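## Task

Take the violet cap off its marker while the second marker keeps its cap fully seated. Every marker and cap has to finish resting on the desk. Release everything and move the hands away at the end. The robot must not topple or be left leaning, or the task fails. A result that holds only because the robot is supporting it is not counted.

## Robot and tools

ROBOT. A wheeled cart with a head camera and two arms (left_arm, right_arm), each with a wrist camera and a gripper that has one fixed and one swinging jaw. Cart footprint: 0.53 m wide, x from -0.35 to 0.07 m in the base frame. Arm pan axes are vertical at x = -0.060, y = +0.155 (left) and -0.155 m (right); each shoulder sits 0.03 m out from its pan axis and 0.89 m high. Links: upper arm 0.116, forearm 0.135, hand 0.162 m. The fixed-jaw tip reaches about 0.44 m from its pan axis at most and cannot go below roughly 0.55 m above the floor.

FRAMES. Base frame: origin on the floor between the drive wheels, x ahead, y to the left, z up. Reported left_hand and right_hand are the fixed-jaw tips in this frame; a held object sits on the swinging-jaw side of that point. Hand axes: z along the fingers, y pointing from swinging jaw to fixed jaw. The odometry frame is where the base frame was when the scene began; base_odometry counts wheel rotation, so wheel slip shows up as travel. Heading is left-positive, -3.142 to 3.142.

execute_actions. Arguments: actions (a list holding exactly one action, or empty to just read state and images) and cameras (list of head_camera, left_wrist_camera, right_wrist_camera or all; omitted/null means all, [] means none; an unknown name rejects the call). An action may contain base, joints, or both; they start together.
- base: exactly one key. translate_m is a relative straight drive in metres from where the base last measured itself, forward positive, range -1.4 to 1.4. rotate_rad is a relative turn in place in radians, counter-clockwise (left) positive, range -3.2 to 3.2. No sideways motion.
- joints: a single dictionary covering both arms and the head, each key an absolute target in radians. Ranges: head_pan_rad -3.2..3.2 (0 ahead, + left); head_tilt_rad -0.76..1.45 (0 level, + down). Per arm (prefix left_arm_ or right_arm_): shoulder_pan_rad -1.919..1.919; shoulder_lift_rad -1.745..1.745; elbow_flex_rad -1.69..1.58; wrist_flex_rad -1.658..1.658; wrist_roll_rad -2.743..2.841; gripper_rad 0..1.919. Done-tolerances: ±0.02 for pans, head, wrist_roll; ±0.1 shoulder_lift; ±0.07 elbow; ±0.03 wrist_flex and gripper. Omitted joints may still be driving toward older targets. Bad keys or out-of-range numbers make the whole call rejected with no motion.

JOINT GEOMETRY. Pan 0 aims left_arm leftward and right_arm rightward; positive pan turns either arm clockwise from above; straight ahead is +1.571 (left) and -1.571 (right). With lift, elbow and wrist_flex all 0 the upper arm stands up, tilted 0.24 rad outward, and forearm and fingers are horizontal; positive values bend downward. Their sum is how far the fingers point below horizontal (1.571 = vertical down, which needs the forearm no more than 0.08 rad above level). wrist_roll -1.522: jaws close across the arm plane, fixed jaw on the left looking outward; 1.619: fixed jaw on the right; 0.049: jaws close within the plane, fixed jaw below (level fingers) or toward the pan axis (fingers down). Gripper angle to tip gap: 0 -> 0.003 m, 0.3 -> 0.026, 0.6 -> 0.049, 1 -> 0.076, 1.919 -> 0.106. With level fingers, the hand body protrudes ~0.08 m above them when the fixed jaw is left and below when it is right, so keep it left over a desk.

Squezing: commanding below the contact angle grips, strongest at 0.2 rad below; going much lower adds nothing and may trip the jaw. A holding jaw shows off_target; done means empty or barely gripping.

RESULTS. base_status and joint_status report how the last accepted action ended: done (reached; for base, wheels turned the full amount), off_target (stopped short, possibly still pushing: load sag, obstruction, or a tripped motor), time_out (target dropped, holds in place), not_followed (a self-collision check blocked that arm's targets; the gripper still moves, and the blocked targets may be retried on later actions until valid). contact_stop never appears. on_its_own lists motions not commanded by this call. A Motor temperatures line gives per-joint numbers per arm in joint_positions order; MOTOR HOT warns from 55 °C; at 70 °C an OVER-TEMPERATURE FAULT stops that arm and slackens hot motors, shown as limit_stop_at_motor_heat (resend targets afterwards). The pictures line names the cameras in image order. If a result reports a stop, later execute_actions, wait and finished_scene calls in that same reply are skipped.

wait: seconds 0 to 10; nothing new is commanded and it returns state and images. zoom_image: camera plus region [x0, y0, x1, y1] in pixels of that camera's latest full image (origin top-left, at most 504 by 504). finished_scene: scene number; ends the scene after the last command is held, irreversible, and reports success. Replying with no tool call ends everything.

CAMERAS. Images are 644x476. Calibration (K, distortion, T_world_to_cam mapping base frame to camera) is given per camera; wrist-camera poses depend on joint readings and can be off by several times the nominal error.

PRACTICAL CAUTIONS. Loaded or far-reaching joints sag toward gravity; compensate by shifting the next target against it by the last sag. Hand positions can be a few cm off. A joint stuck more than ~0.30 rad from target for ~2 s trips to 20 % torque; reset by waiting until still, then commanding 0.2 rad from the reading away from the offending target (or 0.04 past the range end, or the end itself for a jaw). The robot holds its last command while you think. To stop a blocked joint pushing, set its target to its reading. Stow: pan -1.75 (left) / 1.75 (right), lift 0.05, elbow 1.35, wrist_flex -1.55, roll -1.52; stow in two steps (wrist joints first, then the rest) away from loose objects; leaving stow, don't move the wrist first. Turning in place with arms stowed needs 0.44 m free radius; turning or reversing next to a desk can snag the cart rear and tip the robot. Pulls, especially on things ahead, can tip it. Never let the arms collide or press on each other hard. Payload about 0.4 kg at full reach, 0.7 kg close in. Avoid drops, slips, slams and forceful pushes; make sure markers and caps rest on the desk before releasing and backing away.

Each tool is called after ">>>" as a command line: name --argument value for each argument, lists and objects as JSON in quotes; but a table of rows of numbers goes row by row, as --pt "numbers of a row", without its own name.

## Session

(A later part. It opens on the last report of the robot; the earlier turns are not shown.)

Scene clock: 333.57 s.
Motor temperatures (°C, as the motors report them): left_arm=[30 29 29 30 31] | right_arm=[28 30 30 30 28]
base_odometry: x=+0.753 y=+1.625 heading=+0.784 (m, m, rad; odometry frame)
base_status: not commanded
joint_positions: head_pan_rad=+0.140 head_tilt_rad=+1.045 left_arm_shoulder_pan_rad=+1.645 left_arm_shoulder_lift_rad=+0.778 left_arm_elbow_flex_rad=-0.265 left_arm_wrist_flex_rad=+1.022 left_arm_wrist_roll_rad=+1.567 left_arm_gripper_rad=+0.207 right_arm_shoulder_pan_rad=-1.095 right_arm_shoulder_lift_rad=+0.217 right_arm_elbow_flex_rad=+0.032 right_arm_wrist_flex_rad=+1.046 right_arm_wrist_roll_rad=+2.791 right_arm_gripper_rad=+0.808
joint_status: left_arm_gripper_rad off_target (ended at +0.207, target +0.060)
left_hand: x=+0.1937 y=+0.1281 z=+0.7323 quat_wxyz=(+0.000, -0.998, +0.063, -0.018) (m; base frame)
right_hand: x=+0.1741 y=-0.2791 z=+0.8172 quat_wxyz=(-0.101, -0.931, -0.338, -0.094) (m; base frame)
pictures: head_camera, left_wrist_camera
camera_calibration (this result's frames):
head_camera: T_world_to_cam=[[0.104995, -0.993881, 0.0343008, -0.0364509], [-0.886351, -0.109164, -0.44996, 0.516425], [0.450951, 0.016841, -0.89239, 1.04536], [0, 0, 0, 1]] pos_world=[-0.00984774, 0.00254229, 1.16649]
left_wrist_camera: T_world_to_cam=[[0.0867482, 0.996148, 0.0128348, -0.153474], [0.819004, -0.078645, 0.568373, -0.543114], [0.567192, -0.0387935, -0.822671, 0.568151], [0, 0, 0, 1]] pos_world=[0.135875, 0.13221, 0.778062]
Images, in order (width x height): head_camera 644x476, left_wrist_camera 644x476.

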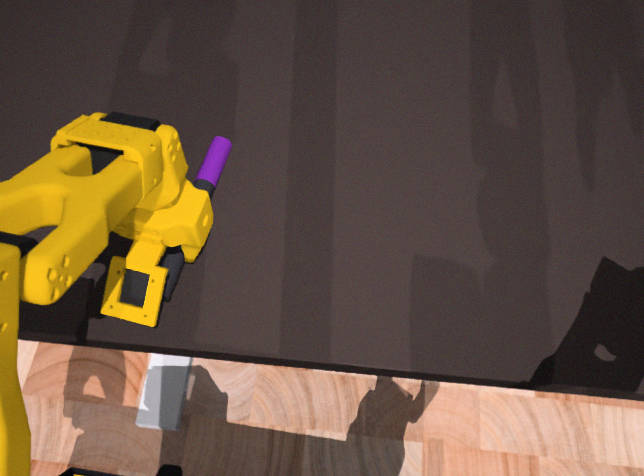

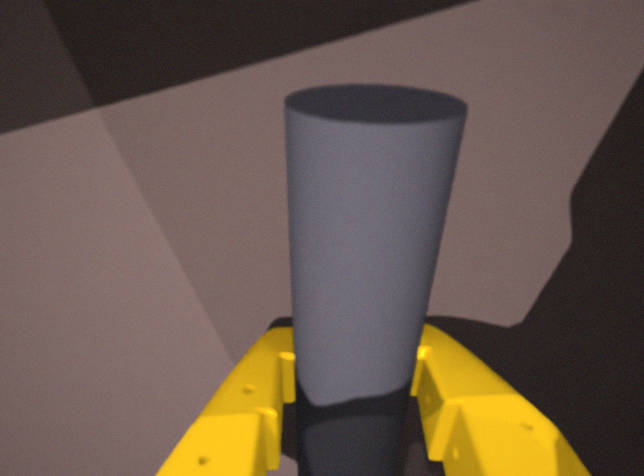

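>>> execute_actions --actions '[{"joints": {"left_arm_elbow_flex_rad": -0.545, "left_arm_gripper_rad": 0.03, "head_pan_rad": 0.05, "head_tilt_rad": 1.0}}]' --cameras '["head_camera", "left_wrist_camera"]'

Scene clock: 366.63 s.
Motor temperatures (°C, as the motors report them): left_arm=[30 29 29 30 31] | right_arm=[28 30 30 30 28]
base_odometry: x=+0.753 y=+1.625 heading=+0.784 (m, m, rad; odometry frame)
base_status: not commanded
joint_positions: head_pan_rad=+0.060 head_tilt_rad=+1.015 left_arm_shoulder_pan_rad=+1.645 left_arm_shoulder_lift_rad=+0.794 left_arm_elbow_flex_rad=-0.509 left_arm_wrist_flex_rad=+1.022 left_arm_wrist_roll_rad=+1.567 left_arm_gripper_rad=+0.206 right_arm_shoulder_pan_rad=-1.095 right_arm_shoulder_lift_rad=+0.217 right_arm_elbow_flex_rad=+0.032 right_arm_wrist_flex_rad=+1.046 right_arm_wrist_roll_rad=+2.791 right_arm_gripper_rad=+0.808
joint_status: left_arm_gripper_rad off_target (ended at +0.206, target +0.030); the others done
left_hand: x=+0.2415 y=+0.1246 z=+0.7651 quat_wxyz=(-0.001, -0.989, +0.063, -0.132) (m; base frame)
right_hand: x=+0.1741 y=-0.2791 z=+0.8172 quat_wxyz=(-0.101, -0.931, -0.338, -0.094) (m; base frame)
pictures: head_camera, left_wrist_camera
camera_calibration (this result's frames):
head_camera: T_world_to_cam=[[0.0241933, -0.999155, 0.0332385, -0.0390259], [-0.878308, -0.0371238, -0.476652, 0.547525], [0.477483, -0.0176618, -0.878463, 1.03058], [0, 0, 0, 1]] pos_world=[-0.0102461, -0.000464761, 1.16761]
left_wrist_camera: T_world_to_cam=[[0.0835128, 0.996387, 0.0154297, -0.155748], [0.669241, -0.0675517, 0.739969, -0.697671], [0.738338, -0.0514707, -0.672464, 0.413105], [0, 0, 0, 1]] pos_world=[0.174906, 0.129319, 0.796456]
Images, in order (width x height): head_camera 644x476, left_wrist_camera 644x476.

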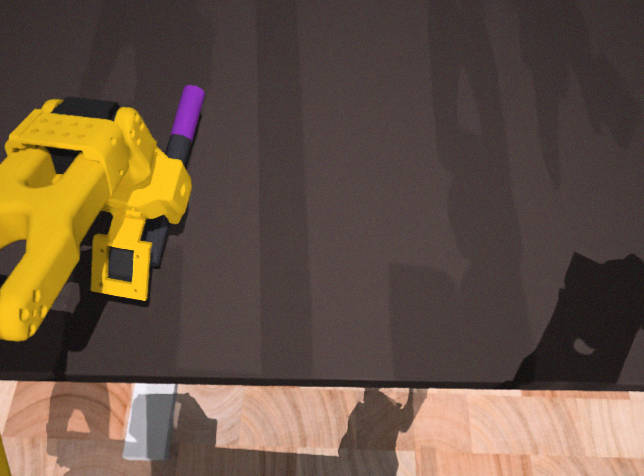

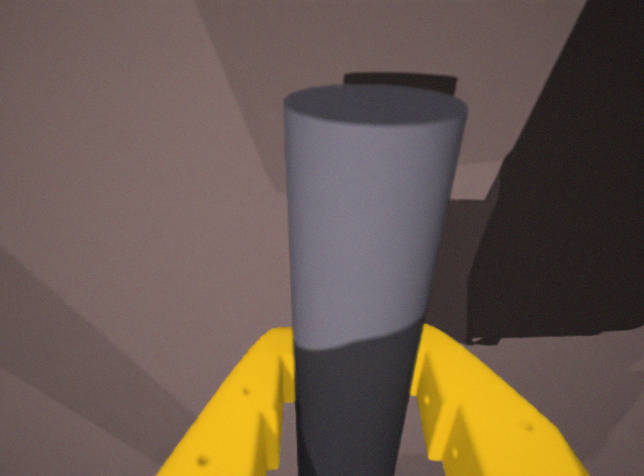

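>>> execute_actions --actions '[{"joints": {"left_arm_shoulder_lift_rad": 0.745, "left_arm_shoulder_pan_rad": 1.915, "left_arm_wrist_flex_rad": 0.882, "left_arm_wrist_roll_rad": 0.305, "head_pan_rad": -0.02}}]' --cameras '["head_camera", "left_wrist_camera"]'

Scene clock: 370.60 s.
Motor temperatures (°C, as the motors report them): left_arm=[30 29 29 30 31] | right_arm=[28 30 30 30 28]
base_odometry: x=+0.753 y=+1.625 heading=+0.784 (m, m, rad; odometry frame)
base_status: not commanded
joint_positions: head_pan_rad=-0.010 head_tilt_rad=+1.015 left_arm_shoulder_pan_rad=+1.907 left_arm_shoulder_lift_rad=+0.794 left_arm_elbow_flex_rad=-0.509 left_arm_wrist_flex_rad=+0.894 left_arm_wrist_roll_rad=+0.315 left_arm_gripper_rad=+0.206 right_arm_shoulder_pan_rad=-1.095 right_arm_shoulder_lift_rad=+0.217 right_arm_elbow_flex_rad=+0.032 right_arm_wrist_flex_rad=+1.046 right_arm_wrist_roll_rad=+2.791 right_arm_gripper_rad=+0.808
joint_status: all done
left_hand: x=+0.2370 y=+0.0486 z=+0.7688 quat_wxyz=(+0.091, -0.669, +0.717, -0.172) (m; base frame)
right_hand: x=+0.1741 y=-0.2791 z=+0.8172 quat_wxyz=(-0.101, -0.931, -0.338, -0.094) (m; base frame)
pictures: head_camera, left_wrist_camera
camera_calibration (this result's frames):
head_camera: T_world_to_cam=[[-0.045751, -0.9984, 0.0332385, -0.0423133], [-0.878753, 0.0243997, -0.476652, 0.547504], [0.475078, -0.0510158, -0.878463, 1.03047], [0, 0, 0, 1]] pos_world=[-0.0103686, -0.00303435, 1.16761]
left_wrist_camera: T_world_to_cam=[[0.926835, -0.00516818, 0.375434, -0.507712], [-0.244151, -0.76794, 0.592164, -0.338412], [0.28525, -0.640501, -0.713015, 0.582224], [0, 0, 0, 1]] pos_world=[0.221862, 0.110411, 0.806142]
Images, in order (width x height): head_camera 644x476, left_wrist_camera 644x476.

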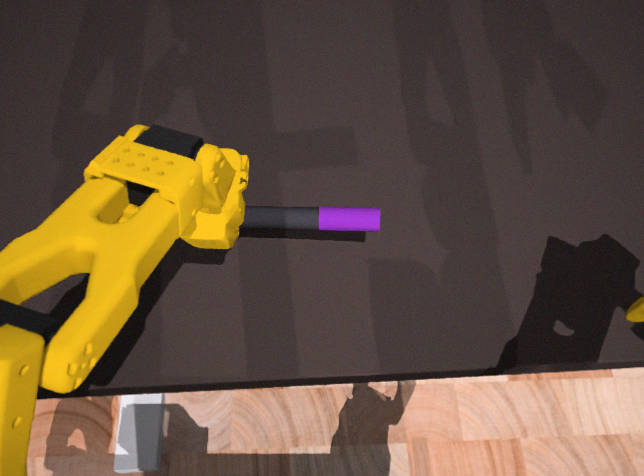

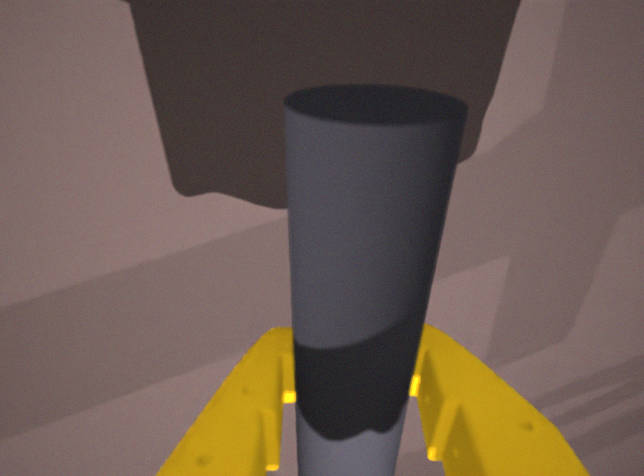

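>>> execute_actions --actions '[{"joints": {"right_arm_shoulder_pan_rad": -1.6, "right_arm_shoulder_lift_rad": 0.645, "right_arm_elbow_flex_rad": -0.42, "right_arm_wrist_flex_rad": 0.866, "right_arm_wrist_roll_rad": 2.835, "right_arm_gripper_rad": 0.95, "head_pan_rad": -0.12}}]' --cameras '["head_camera", "right_wrist_camera"]'

Scene clock: 393.10 s.
Motor temperatures (°C, as the motors report them): left_arm=[30 29 29 30 31] | right_arm=[28 30 30 30 28]
base_odometry: x=+0.753 y=+1.625 heading=+0.784 (m, m, rad; odometry frame)
base_status: not commanded
joint_positions: head_pan_rad=-0.110 head_tilt_rad=+1.015 left_arm_shoulder_pan_rad=+1.907 left_arm_shoulder_lift_rad=+0.794 left_arm_elbow_flex_rad=-0.509 left_arm_wrist_flex_rad=+0.894 left_arm_wrist_roll_rad=+0.315 left_arm_gripper_rad=+0.206 right_arm_shoulder_pan_rad=-1.593 right_arm_shoulder_lift_rad=+0.664 right_arm_elbow_flex_rad=-0.387 right_arm_wrist_flex_rad=+0.875 right_arm_wrist_roll_rad=+2.825 right_arm_gripper_rad=+0.942
joint_status: all done
joint sent to its limit — the command would take right_arm_wrist_roll_rad past its upper limit, so that joint was sent only as far as its limit.
left_hand: x=+0.2370 y=+0.0486 z=+0.7688 quat_wxyz=(+0.091, -0.669, +0.717, -0.172) (m; base frame)
right_hand: x=+0.2651 y=-0.1505 z=+0.7900 quat_wxyz=(-0.116, -0.799, -0.564, -0.173) (m; base frame)
pictures: head_camera, right_wrist_camera
camera_calibration (this result's frames):
head_camera: T_world_to_cam=[[-0.145199, -0.988844, 0.0332383, -0.0469872], [-0.871925, 0.112009, -0.476657, 0.54783], [0.467616, -0.0981913, -0.878461, 1.03012], [0, 0, 0, 1]] pos_world=[-0.0108546, -0.00667631, 1.16761]
right_wrist_camera: T_world_to_cam=[[-0.856579, 0.36402, -0.365734, 0.567576], [0.0488472, 0.762785, 0.644805, -0.389041], [0.513698, 0.534462, -0.671167, 0.540003], [0, 0, 0, 1]] pos_world=[0.227779, -0.198465, 0.820869]
Images, in order (width x height): head_camera 644x476, right_wrist_camera 644x476.

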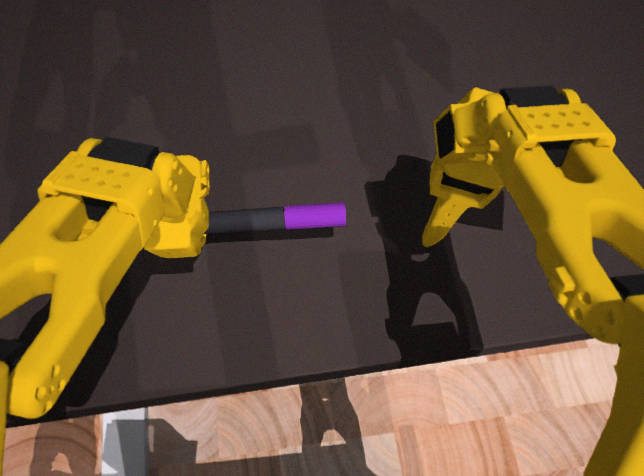

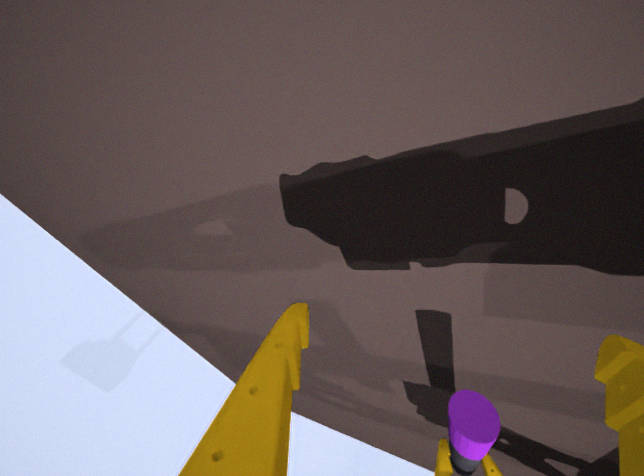

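>>> zoom_image --camera "head_camera" --region '[270, 70, 644, 330]'

Region (270, 70, 644, 330) of head_camera's 644x476 image, scaled by 1.348; it fills the top 350 rows of this view, and the rest is white.

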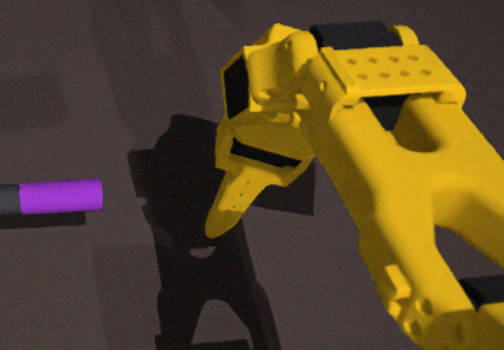

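>>> execute_actions --actions '[{"joints": {"right_arm_shoulder_pan_rad": -1.755, "right_arm_shoulder_lift_rad": 0.712, "right_arm_elbow_flex_rad": -0.352, "right_arm_wrist_flex_rad": 0.76, "head_pan_rad": -0.08}}]' --cameras '["head_camera", "right_wrist_camera"]'

Scene clock: 426.20 s.
Motor temperatures (°C, as the motors report them): left_arm=[30 30 29 30 31] | right_arm=[28 30 31 30 28]
base_odometry: x=+0.753 y=+1.625 heading=+0.784 (m, m, rad; odometry frame)
base_status: not commanded
joint_positions: head_pan_rad=-0.090 head_tilt_rad=+1.015 left_arm_shoulder_pan_rad=+1.907 left_arm_shoulder_lift_rad=+0.794 left_arm_elbow_flex_rad=-0.509 left_arm_wrist_flex_rad=+0.894 left_arm_wrist_roll_rad=+0.315 left_arm_gripper_rad=+0.206 right_arm_shoulder_pan_rad=-1.748 right_arm_shoulder_lift_rad=+0.734 right_arm_elbow_flex_rad=-0.349 right_arm_wrist_flex_rad=+0.771 right_arm_wrist_roll_rad=+2.825 right_arm_gripper_rad=+0.942
joint_status: all done
left_hand: x=+0.2370 y=+0.0486 z=+0.7688 quat_wxyz=(+0.091, -0.669, +0.717, -0.172) (m; base frame)
right_hand: x=+0.2604 y=-0.1004 z=+0.7689 quat_wxyz=(-0.101, -0.754, -0.624, -0.179) (m; base frame)
pictures: head_camera, right_wrist_camera
camera_calibration (this result's frames):
head_camera: T_world_to_cam=[[-0.125394, -0.99155, 0.0332383, -0.0460563], [-0.87399, 0.0945488, -0.476657, 0.547734], [0.469487, -0.0888199, -0.878461, 1.0302], [0, 0, 0, 1]] pos_world=[-0.0107284, -0.00595211, 1.16761]
right_wrist_camera: T_world_to_cam=[[-0.90414, 0.227183, -0.361827, 0.533284], [-0.0665254, 0.761709, 0.644494, -0.383292], [0.422025, 0.606784, -0.673579, 0.53451], [0, 0, 0, 1]] pos_world=[0.231088, -0.153528, 0.800021]
Images, in order (width x height): head_camera 644x476, right_wrist_camera 644x476.

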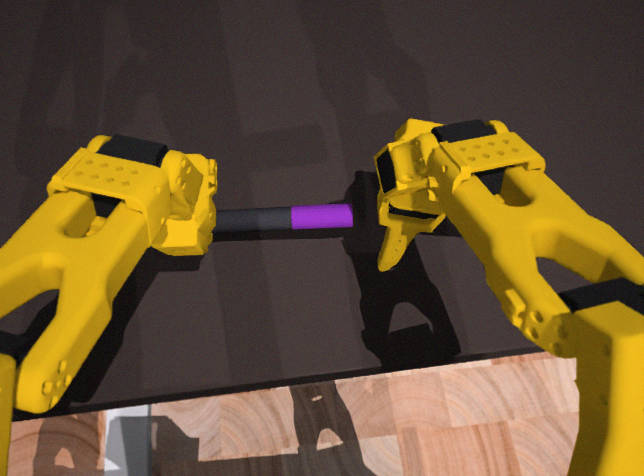

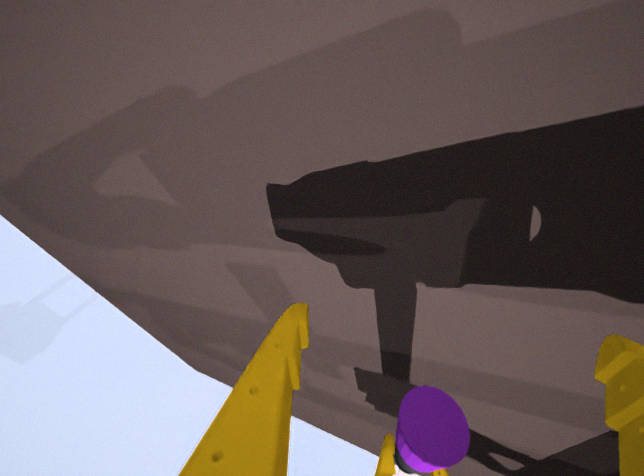

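>>> zoom_image --camera "right_wrist_camera" --region '[260, 290, 560, 476]'

>>> zoom_image --camera "head_camera" --region '[190, 110, 470, 300]'

Region (260, 290, 560, 476) of right_wrist_camera's 644x476 image, scaled by 1.680; it fills the top 312 rows of this view, and the rest is white.

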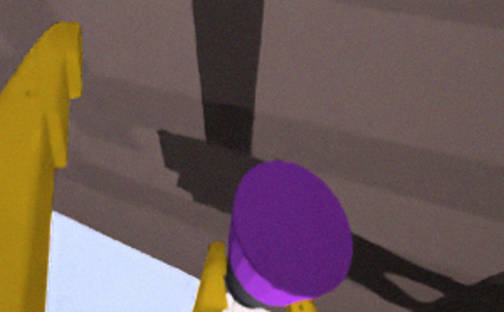

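Region (190, 110, 470, 300) of head_camera's 644x476 image, scaled by 1.800; it fills the top 342 rows of this view, and the rest is white.

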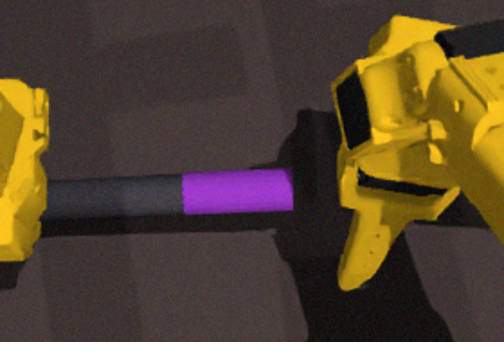

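>>> execute_actions --actions '[{"joints": {"left_arm_wrist_flex_rad": 0.775, "left_arm_shoulder_pan_rad": 1.919, "left_arm_wrist_roll_rad": 0.295, "right_arm_wrist_flex_rad": 0.652}}]' --cameras '["head_camera", "right_wrist_camera"]'

Scene clock: 480.60 s.
Motor temperatures (°C, as the motors report them): left_arm=[30 30 30 30 32] | right_arm=[28 30 31 30 28]
base_odometry: x=+0.753 y=+1.625 heading=+0.784 (m, m, rad; odometry frame)
base_status: not commanded
joint_positions: head_pan_rad=-0.090 head_tilt_rad=+1.015 left_arm_shoulder_pan_rad=+1.910 left_arm_shoulder_lift_rad=+0.794 left_arm_elbow_flex_rad=-0.509 left_arm_wrist_flex_rad=+0.790 left_arm_wrist_roll_rad=+0.306 left_arm_gripper_rad=+0.206 right_arm_shoulder_pan_rad=-1.748 right_arm_shoulder_lift_rad=+0.734 right_arm_elbow_flex_rad=-0.349 right_arm_wrist_flex_rad=+0.664 right_arm_wrist_roll_rad=+2.825 right_arm_gripper_rad=+0.942
joint_status: all done
left_hand: x=+0.2513 y=+0.0426 z=+0.7753 quat_wxyz=(+0.115, -0.657, +0.713, -0.217) (m; base frame)
right_hand: x=+0.2752 y=-0.0977 z=+0.7774 quat_wxyz=(-0.127, -0.744, -0.616, -0.225) (m; base frame)
pictures: head_camera, right_wrist_camera
camera_calibration (this result's frames):
head_camera: T_world_to_cam=[[-0.125391, -0.99155, 0.0332383, -0.0460562], [-0.87399, 0.0945463, -0.476657, 0.547734], [0.469487, -0.0888186, -0.878461, 1.0302], [0, 0, 0, 1]] pos_world=[-0.0107283, -0.005952, 1.16761]
right_wrist_camera: T_world_to_cam=[[-0.861153, 0.234893, -0.450822, 0.607225], [-0.134904, 0.749446, 0.648176, -0.375041], [0.490118, 0.618997, -0.6137, 0.468285], [0, 0, 0, 1]] pos_world=[0.242804, -0.151426, 0.80423]
Images, in order (width x height): head_camera 644x476, right_wrist_camera 644x476.

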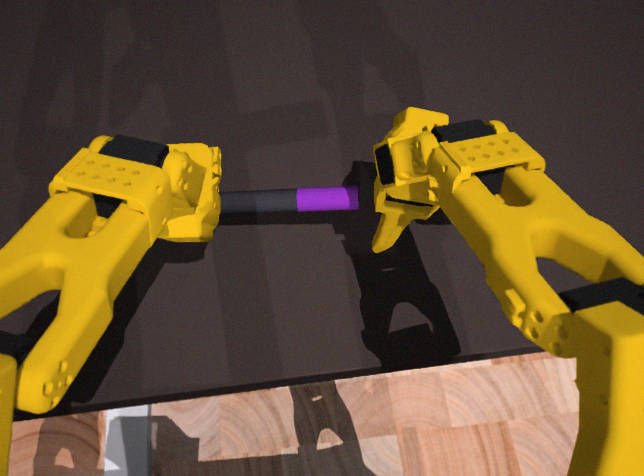

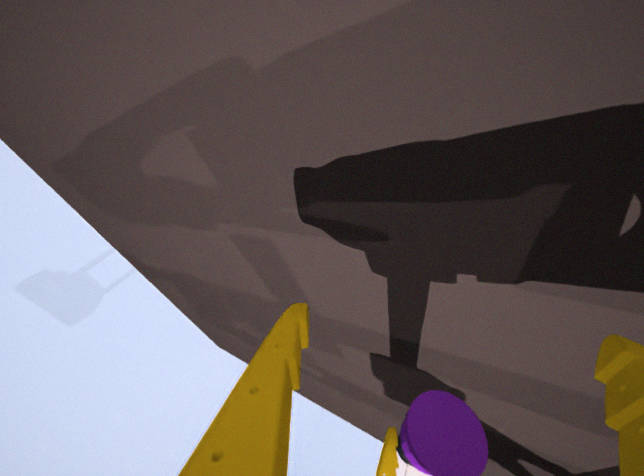

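I'll get a fresh view of the current state before continuing.

>>> execute_actions --actions '[]'

Scene clock: 493.33 s.
Motor temperatures (°C, as the motors report them): left_arm=[30 30 30 30 32] | right_arm=[28 30 31 30 28]
base_odometry: x=+0.753 y=+1.625 heading=+0.784 (m, m, rad; odometry frame)
base_status: not commanded
joint_positions: head_pan_rad=-0.090 head_tilt_rad=+1.015 left_arm_shoulder_pan_rad=+1.910 left_arm_shoulder_lift_rad=+0.794 left_arm_elbow_flex_rad=-0.509 left_arm_wrist_flex_rad=+0.790 left_arm_wrist_roll_rad=+0.306 left_arm_gripper_rad=+0.206 right_arm_shoulder_pan_rad=-1.748 right_arm_shoulder_lift_rad=+0.734 right_arm_elbow_flex_rad=-0.349 right_arm_wrist_flex_rad=+0.664 right_arm_wrist_roll_rad=+2.825 right_arm_gripper_rad=+0.942
joint_status: all done
left_hand: x=+0.2513 y=+0.0426 z=+0.7753 quat_wxyz=(+0.115, -0.657, +0.713, -0.217) (m; base frame)
right_hand: x=+0.2752 y=-0.0977 z=+0.7774 quat_wxyz=(-0.127, -0.744, -0.616, -0.225) (m; base frame)
pictures: head_camera, left_wrist_camera, right_wrist_camera
camera_calibration (this result's frames):
head_camera: T_world_to_cam=[[-0.125391, -0.99155, 0.0332383, -0.0460562], [-0.87399, 0.0945462, -0.476657, 0.547733], [0.469487, -0.0888185, -0.878461, 1.0302], [0, 0, 0, 1]] pos_world=[-0.0107283, -0.005952, 1.16761]
left_wrist_camera: T_world_to_cam=[[0.884798, -0.00250158, 0.465969, -0.583119], [-0.311668, -0.746564, 0.587797, -0.323915], [0.346405, -0.665309, -0.661338, 0.524563], [0, 0, 0, 1]] pos_world=[0.233277, 0.105714, 0.809025]
right_wrist_camera: T_world_to_cam=[[-0.861153, 0.234893, -0.450822, 0.607225], [-0.134904, 0.749446, 0.648176, -0.375041], [0.490118, 0.618997, -0.6137, 0.468285], [0, 0, 0, 1]] pos_world=[0.242804, -0.151426, 0.80423]
Images, in order (width x height): head_camera 644x476, left_wrist_camera 644x476, right_wrist_camera 644x476.

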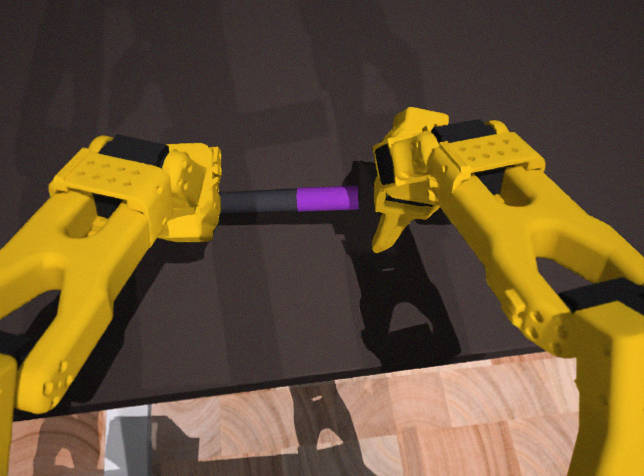

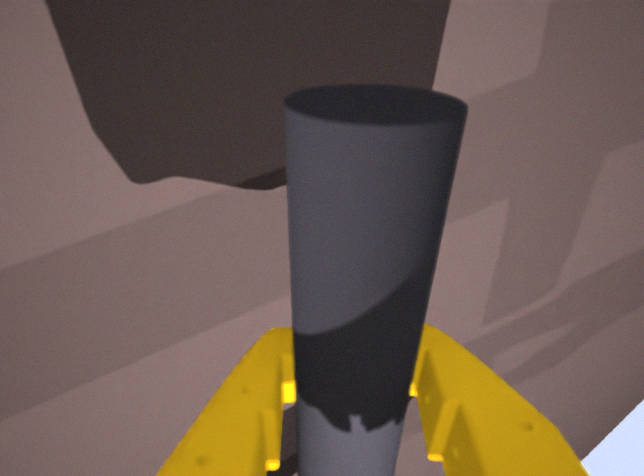

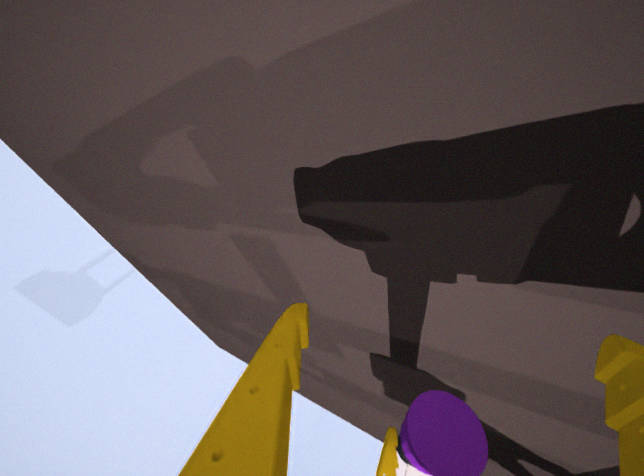

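>>> zoom_image --camera "head_camera" --region '[180, 100, 480, 300]'

Region (180, 100, 480, 300) of head_camera's 644x476 image, scaled by 1.680.

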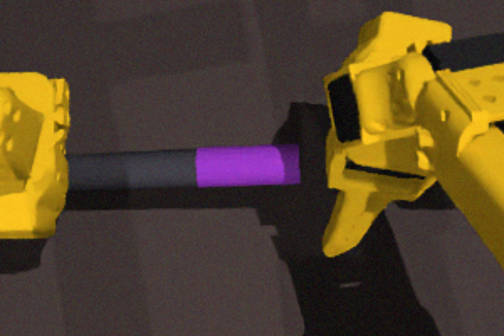

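>>> execute_actions --actions '[{"joints": {"right_arm_shoulder_pan_rad": -1.84}}]'

Scene clock: 513.07 s.
Motor temperatures (°C, as the motors report them): left_arm=[30 30 30 30 32] | right_arm=[28 30 31 30 28]
base_odometry: x=+0.753 y=+1.625 heading=+0.784 (m, m, rad; odometry frame)
base_status: not commanded
joint_positions: head_pan_rad=-0.090 head_tilt_rad=+1.015 left_arm_shoulder_pan_rad=+1.910 left_arm_shoulder_lift_rad=+0.794 left_arm_elbow_flex_rad=-0.509 left_arm_wrist_flex_rad=+0.790 left_arm_wrist_roll_rad=+0.306 left_arm_gripper_rad=+0.206 right_arm_shoulder_pan_rad=-1.834 right_arm_shoulder_lift_rad=+0.734 right_arm_elbow_flex_rad=-0.349 right_arm_wrist_flex_rad=+0.664 right_arm_wrist_roll_rad=+2.825 right_arm_gripper_rad=+0.942
joint_status: all done
left_hand: x=+0.2513 y=+0.0426 z=+0.7753 quat_wxyz=(+0.115, -0.657, +0.713, -0.217) (m; base frame)
right_hand: x=+0.2690 y=-0.0692 z=+0.7774 quat_wxyz=(-0.117, -0.717, -0.648, -0.230) (m; base frame)
pictures: head_camera, left_wrist_camera, right_wrist_camera
camera_calibration (this result's frames):
head_camera: T_world_to_cam=[[-0.125391, -0.991551, 0.0332383, -0.0460562], [-0.873991, 0.0945458, -0.476657, 0.547733], [0.469487, -0.0888183, -0.878461, 1.0302], [0, 0, 0, 1]] pos_world=[-0.0107283, -0.00595198, 1.16761]
left_wrist_camera: T_world_to_cam=[[0.884798, -0.00250158, 0.465969, -0.583119], [-0.311668, -0.746564, 0.587797, -0.323915], [0.346405, -0.665309, -0.661338, 0.524563], [0, 0, 0, 1]] pos_world=[0.233277, 0.105714, 0.809025]
right_wrist_camera: T_world_to_cam=[[-0.878131, 0.160142, -0.450822, 0.59462], [-0.198707, 0.735108, 0.648176, -0.381092], [0.435203, 0.658765, -0.6137, 0.471154], [0, 0, 0, 1]] pos_world=[0.241381, -0.12546, 0.80423]
Images, in order (width x height): head_camera 644x476, left_wrist_camera 644x476, right_wrist_camera 644x476.

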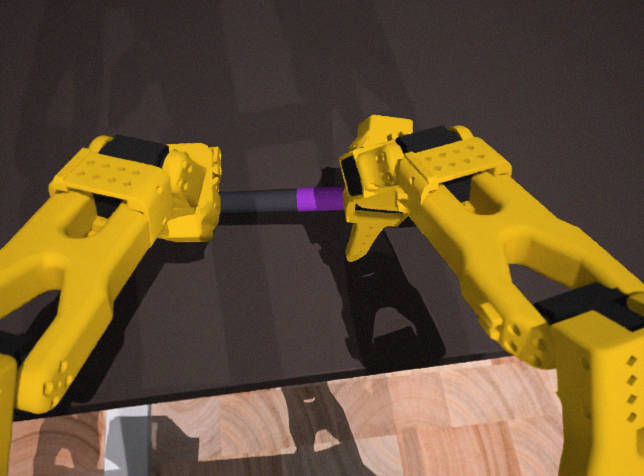

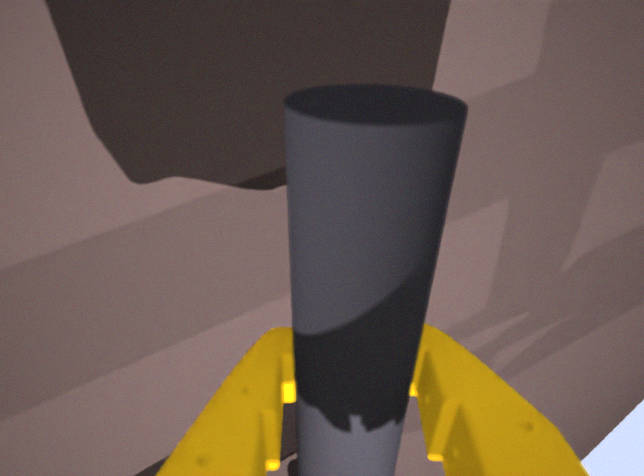

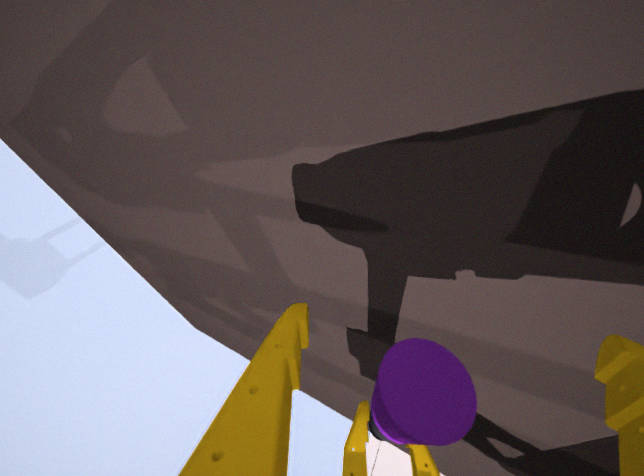

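>>> execute_actions --actions '[{"joints": {"right_arm_shoulder_pan_rad": -1.905}}]'

Scene clock: 520.50 s.
Motor temperatures (°C, as the motors report them): left_arm=[30 30 30 30 32] | right_arm=[28 31 31 30 28]
base_odometry: x=+0.753 y=+1.625 heading=+0.784 (m, m, rad; odometry frame)
base_status: not commanded
joint_positions: head_pan_rad=-0.090 head_tilt_rad=+1.015 left_arm_shoulder_pan_rad=+1.910 left_arm_shoulder_lift_rad=+0.794 left_arm_elbow_flex_rad=-0.509 left_arm_wrist_flex_rad=+0.790 left_arm_wrist_roll_rad=+0.306 left_arm_gripper_rad=+0.206 right_arm_shoulder_pan_rad=-1.899 right_arm_shoulder_lift_rad=+0.734 right_arm_elbow_flex_rad=-0.349 right_arm_wrist_flex_rad=+0.664 right_arm_wrist_roll_rad=+2.825 right_arm_gripper_rad=+0.942
joint_status: all done
left_hand: x=+0.2513 y=+0.0426 z=+0.7753 quat_wxyz=(+0.115, -0.657, +0.713, -0.217) (m; base frame)
right_hand: x=+0.2628 y=-0.0482 z=+0.7774 quat_wxyz=(-0.110, -0.696, -0.670, -0.233) (m; base frame)
pictures: head_camera, left_wrist_camera, right_wrist_camera
camera_calibration (this result's frames):
head_camera: T_world_to_cam=[[-0.125389, -0.991551, 0.0332383, -0.0460561], [-0.873991, 0.0945443, -0.476657, 0.547734], [0.469487, -0.0888175, -0.878461, 1.0302], [0, 0, 0, 1]] pos_world=[-0.0107283, -0.00595192, 1.16761]
left_wrist_camera: T_world_to_cam=[[0.884798, -0.00250158, 0.465969, -0.583119], [-0.311668, -0.746564, 0.587797, -0.323915], [0.346405, -0.665309, -0.661338, 0.524563], [0, 0, 0, 1]] pos_world=[0.233277, 0.105714, 0.809025]
right_wrist_camera: T_world_to_cam=[[-0.88662, 0.103273, -0.450822, 0.585296], [-0.245623, 0.720789, 0.648176, -0.386126], [0.391887, 0.685418, -0.6137, 0.472686], [0, 0, 0, 1]] pos_world=[0.238854, -0.106117, 0.80423]
Images, in order (width x height): head_camera 644x476, left_wrist_camera 644x476, right_wrist_camera 644x476.

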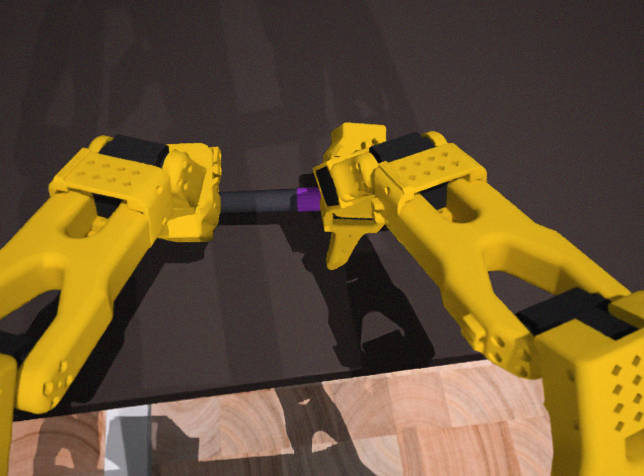

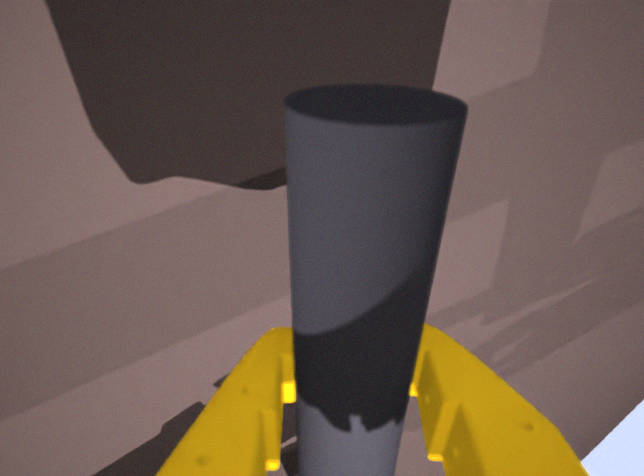

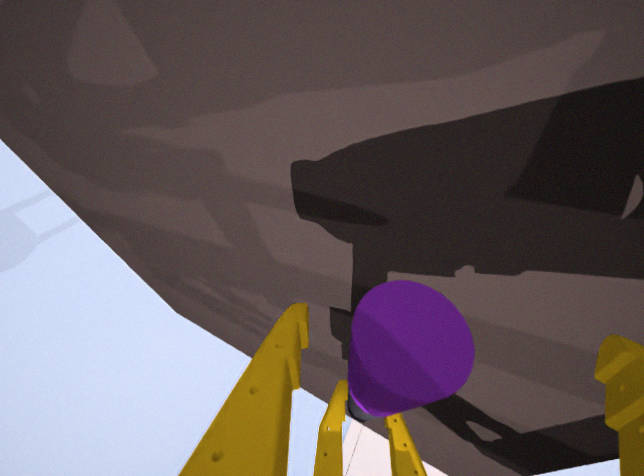

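>>> execute_actions --actions '[{"joints": {"right_arm_wrist_flex_rad": 0.712, "right_arm_shoulder_pan_rad": -1.919}}]'

Scene clock: 530.00 s.
Motor temperatures (°C, as the motors report them): left_arm=[30 30 30 30 32] | right_arm=[28 31 31 30 28]
base_odometry: x=+0.753 y=+1.625 heading=+0.784 (m, m, rad; odometry frame)
base_status: not commanded
joint_positions: head_pan_rad=-0.090 head_tilt_rad=+1.015 left_arm_shoulder_pan_rad=+1.910 left_arm_shoulder_lift_rad=+0.794 left_arm_elbow_flex_rad=-0.509 left_arm_wrist_flex_rad=+0.790 left_arm_wrist_roll_rad=+0.306 left_arm_gripper_rad=+0.206 right_arm_shoulder_pan_rad=-1.911 right_arm_shoulder_lift_rad=+0.734 right_arm_elbow_flex_rad=-0.349 right_arm_wrist_flex_rad=+0.708 right_arm_wrist_roll_rad=+2.825 right_arm_gripper_rad=+0.942
joint_status: all done
left_hand: x=+0.2513 y=+0.0426 z=+0.7753 quat_wxyz=(+0.115, -0.657, +0.713, -0.217) (m; base frame)
right_hand: x=+0.2557 y=-0.0462 z=+0.7737 quat_wxyz=(-0.099, -0.696, -0.678, -0.215) (m; base frame)
pictures: head_camera, left_wrist_camera, right_wrist_camera
camera_calibration (this result's frames):
head_camera: T_world_to_cam=[[-0.125389, -0.991551, 0.0332383, -0.0460561], [-0.873991, 0.094544, -0.476657, 0.547734], [0.469487, -0.0888173, -0.878461, 1.0302], [0, 0, 0, 1]] pos_world=[-0.0107283, -0.00595191, 1.16761]
left_wrist_camera: T_world_to_cam=[[0.884798, -0.00250158, 0.465969, -0.583119], [-0.311668, -0.746564, 0.587797, -0.323915], [0.346405, -0.665309, -0.661338, 0.524563], [0, 0, 0, 1]] pos_world=[0.233277, 0.105714, 0.809025]
right_wrist_camera: T_world_to_cam=[[-0.905969, 0.085964, -0.414525, 0.553199], [-0.227275, 0.727336, 0.647556, -0.390754], [0.357166, 0.680877, -0.639406, 0.500435], [0, 0, 0, 1]] pos_world=[0.233635, -0.10408, 0.802331]
Images, in order (width x height): head_camera 644x476, left_wrist_camera 644x476, right_wrist_camera 644x476.

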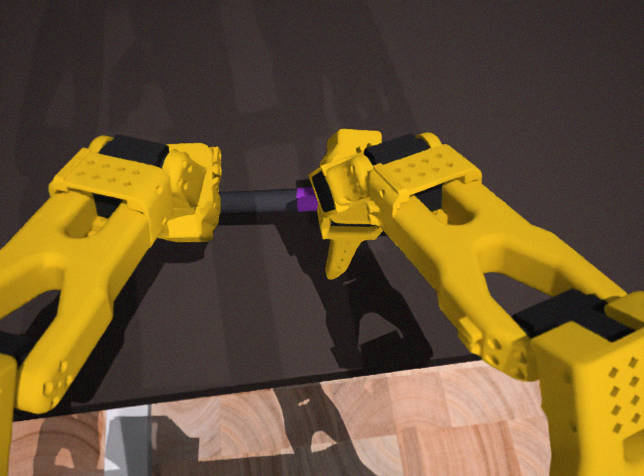

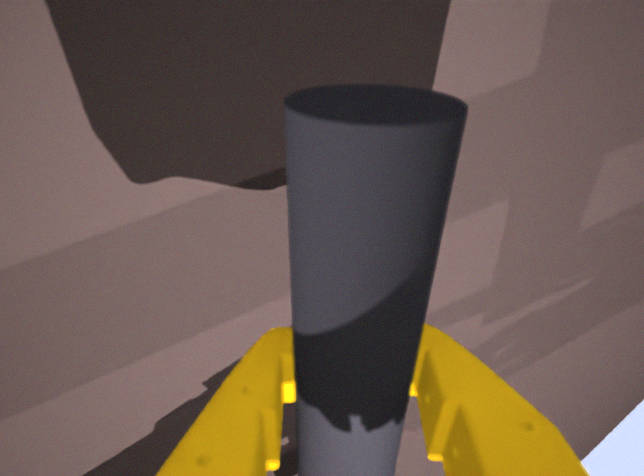

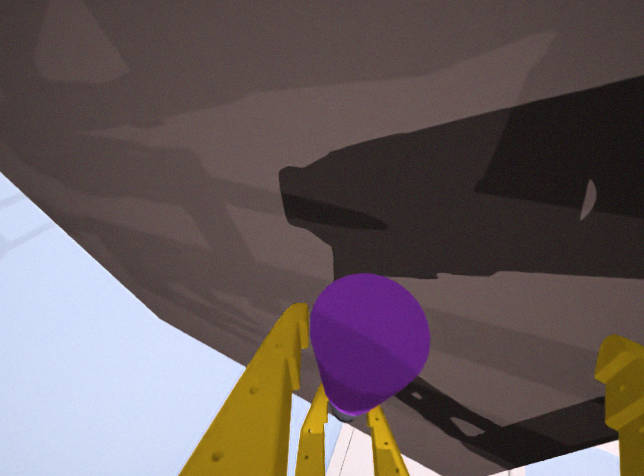

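>>> zoom_image --camera "right_wrist_camera" --region '[200, 226, 644, 476]'

>>> zoom_image --camera "head_camera" --region '[200, 110, 440, 300]'

Region (200, 226, 644, 476) of right_wrist_camera's 644x476 image, scaled by 1.135; it fills the top 284 rows of this view, and the rest is white.

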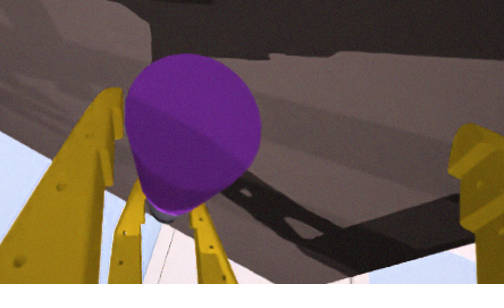

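Region (200, 110, 440, 300) of head_camera's 644x476 image, scaled by 2.100; it fills the top 399 rows of this view, and the rest is white.

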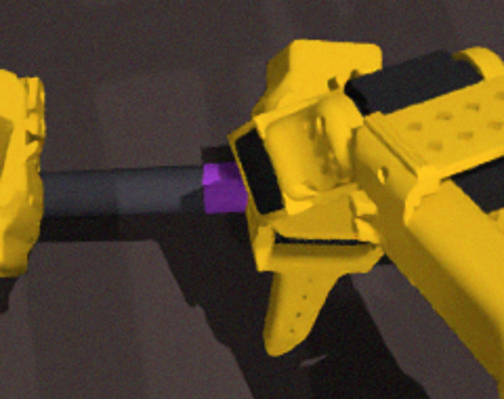

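>>> execute_actions --actions '[{"joints": {"right_arm_gripper_rad": 0.12}}]'

Scene clock: 537.57 s.
Motor temperatures (°C, as the motors report them): left_arm=[30 30 30 30 32] | right_arm=[28 31 31 30 28]
base_odometry: x=+0.753 y=+1.625 heading=+0.784 (m, m, rad; odometry frame)
base_status: not commanded
joint_positions: head_pan_rad=-0.090 head_tilt_rad=+1.015 left_arm_shoulder_pan_rad=+1.910 left_arm_shoulder_lift_rad=+0.794 left_arm_elbow_flex_rad=-0.513 left_arm_wrist_flex_rad=+0.785 left_arm_wrist_roll_rad=+0.306 left_arm_gripper_rad=+0.206 right_arm_shoulder_pan_rad=-1.914 right_arm_shoulder_lift_rad=+0.737 right_arm_elbow_flex_rad=-0.346 right_arm_wrist_flex_rad=+0.711 right_arm_wrist_roll_rad=+2.827 right_arm_gripper_rad=+0.169
joint_status: right_arm_gripper_rad off_target (ended at +0.169, target +0.120)
left_hand: x=+0.2527 y=+0.0421 z=+0.7765 quat_wxyz=(+0.117, -0.656, +0.712, -0.221) (m; base frame)
right_hand: x=+0.2541 y=-0.0457 z=+0.7719 quat_wxyz=(-0.097, -0.695, -0.681, -0.211) (m; base frame)
pictures: head_camera, left_wrist_camera, right_wrist_camera
camera_calibration (this result's frames):
head_camera: T_world_to_cam=[[-0.125374, -0.991553, 0.0332383, -0.0460554], [-0.873992, 0.0945309, -0.476657, 0.547734], [0.469488, -0.0888103, -0.878461, 1.0302], [0, 0, 0, 1]] pos_world=[-0.0107282, -0.00595136, 1.16761]
left_wrist_camera: T_world_to_cam=[[0.88072, -0.00106236, 0.473636, -0.589922], [-0.316767, -0.744764, 0.587354, -0.323027], [0.352123, -0.667327, -0.656265, 0.519281], [0, 0, 0, 1]] pos_world=[0.234381, 0.105324, 0.809925]
right_wrist_camera: T_world_to_cam=[[-0.909804, 0.0804015, -0.407176, 0.54598], [-0.225042, 0.728754, 0.646741, -0.390205], [0.34873, 0.680039, -0.64493, 0.505877], [0, 0, 0, 1]] pos_world=[0.232508, -0.10355, 0.800926]
Images, in order (width x height): head_camera 644x476, left_wrist_camera 644x476, right_wrist_camera 644x476.

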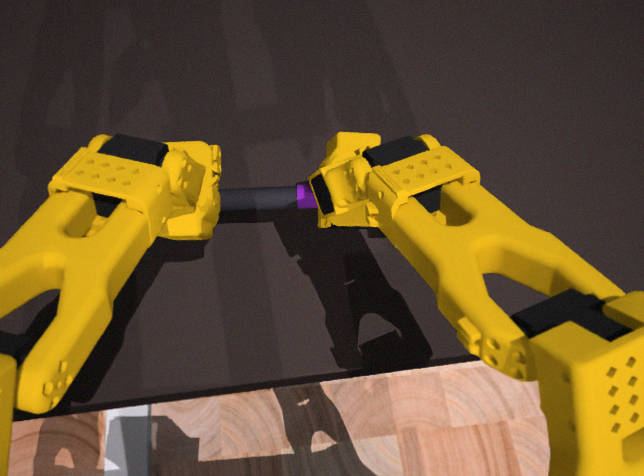

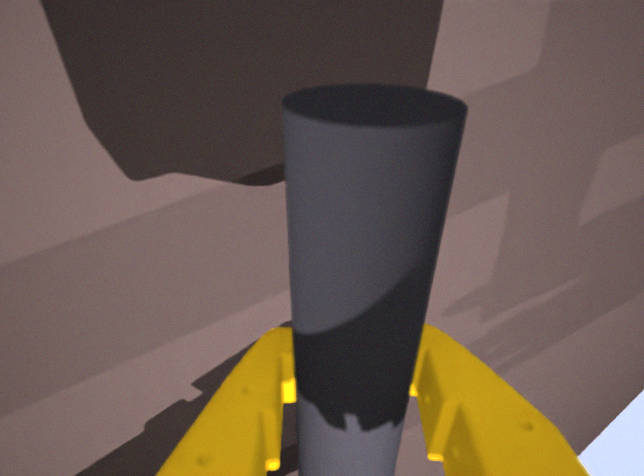

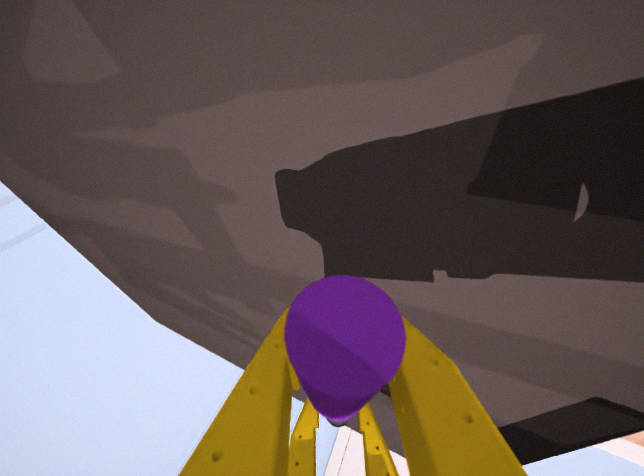

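>>> execute_actions --actions '[{"joints": {"right_arm_gripper_rad": 0.0, "left_arm_gripper_rad": 0.01}}]'

Scene clock: 539.90 s.
Motor temperatures (°C, as the motors report them): left_arm=[30 30 30 30 32] | right_arm=[28 31 31 30 28]
base_odometry: x=+0.753 y=+1.625 heading=+0.784 (m, m, rad; odometry frame)
base_status: not commanded
joint_positions: head_pan_rad=-0.090 head_tilt_rad=+1.015 left_arm_shoulder_pan_rad=+1.910 left_arm_shoulder_lift_rad=+0.794 left_arm_elbow_flex_rad=-0.513 left_arm_wrist_flex_rad=+0.785 left_arm_wrist_roll_rad=+0.306 left_arm_gripper_rad=+0.205 right_arm_shoulder_pan_rad=-1.914 right_arm_shoulder_lift_rad=+0.737 right_arm_elbow_flex_rad=-0.346 right_arm_wrist_flex_rad=+0.711 right_arm_wrist_roll_rad=+2.827 right_arm_gripper_rad=+0.162
joint_status: left_arm_gripper_rad off_target (ended at +0.205, target +0.010); right_arm_gripper_rad off_target (ended at +0.162, target +0.000)
left_hand: x=+0.2527 y=+0.0421 z=+0.7765 quat_wxyz=(+0.117, -0.656, +0.712, -0.221) (m; base frame)
right_hand: x=+0.2541 y=-0.0457 z=+0.7719 quat_wxyz=(-0.097, -0.695, -0.681, -0.211) (m; base frame)
pictures: head_camera, left_wrist_camera, right_wrist_camera
camera_calibration (this result's frames):
head_camera: T_world_to_cam=[[-0.125374, -0.991553, 0.0332383, -0.0460554], [-0.873992, 0.0945309, -0.476657, 0.547733], [0.469488, -0.0888102, -0.878461, 1.0302], [0, 0, 0, 1]] pos_world=[-0.0107282, -0.00595136, 1.16761]
left_wrist_camera: T_world_to_cam=[[0.88072, -0.00106236, 0.473636, -0.589922], [-0.316767, -0.744764, 0.587354, -0.323027], [0.352123, -0.667327, -0.656265, 0.519281], [0, 0, 0, 1]] pos_world=[0.234381, 0.105324, 0.809925]
right_wrist_camera: T_world_to_cam=[[-0.909804, 0.0804015, -0.407176, 0.54598], [-0.225042, 0.728754, 0.646741, -0.390205], [0.34873, 0.680039, -0.64493, 0.505877], [0, 0, 0, 1]] pos_world=[0.232508, -0.10355, 0.800926]
Images, in order (width x height): head_camera 644x476, left_wrist_camera 644x476, right_wrist_camera 644x476.

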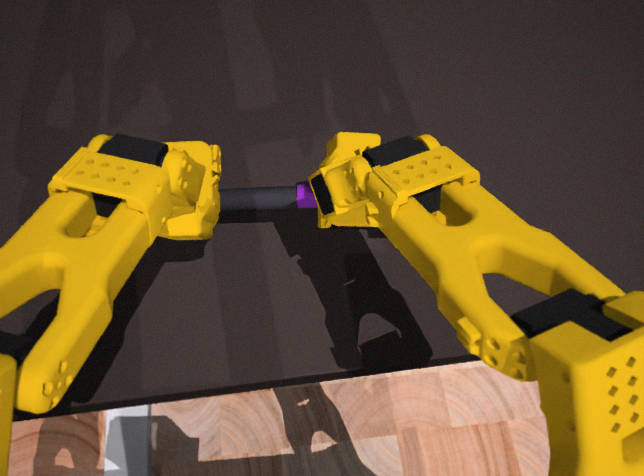

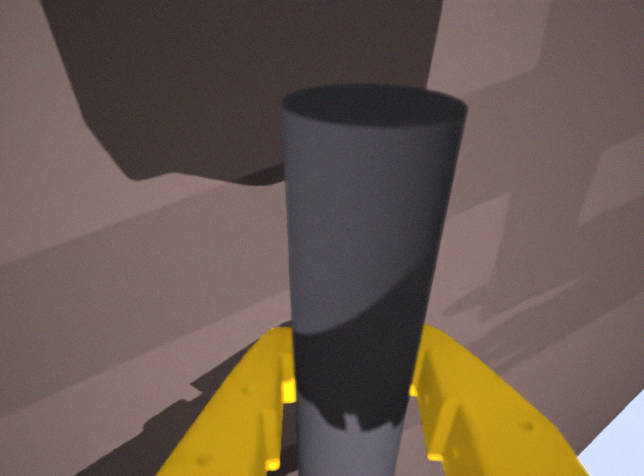

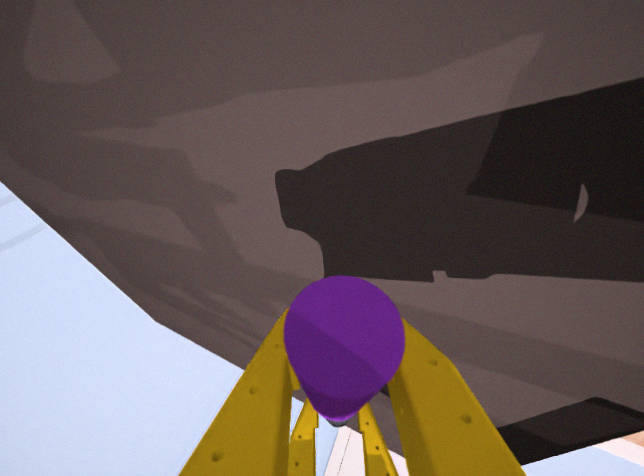

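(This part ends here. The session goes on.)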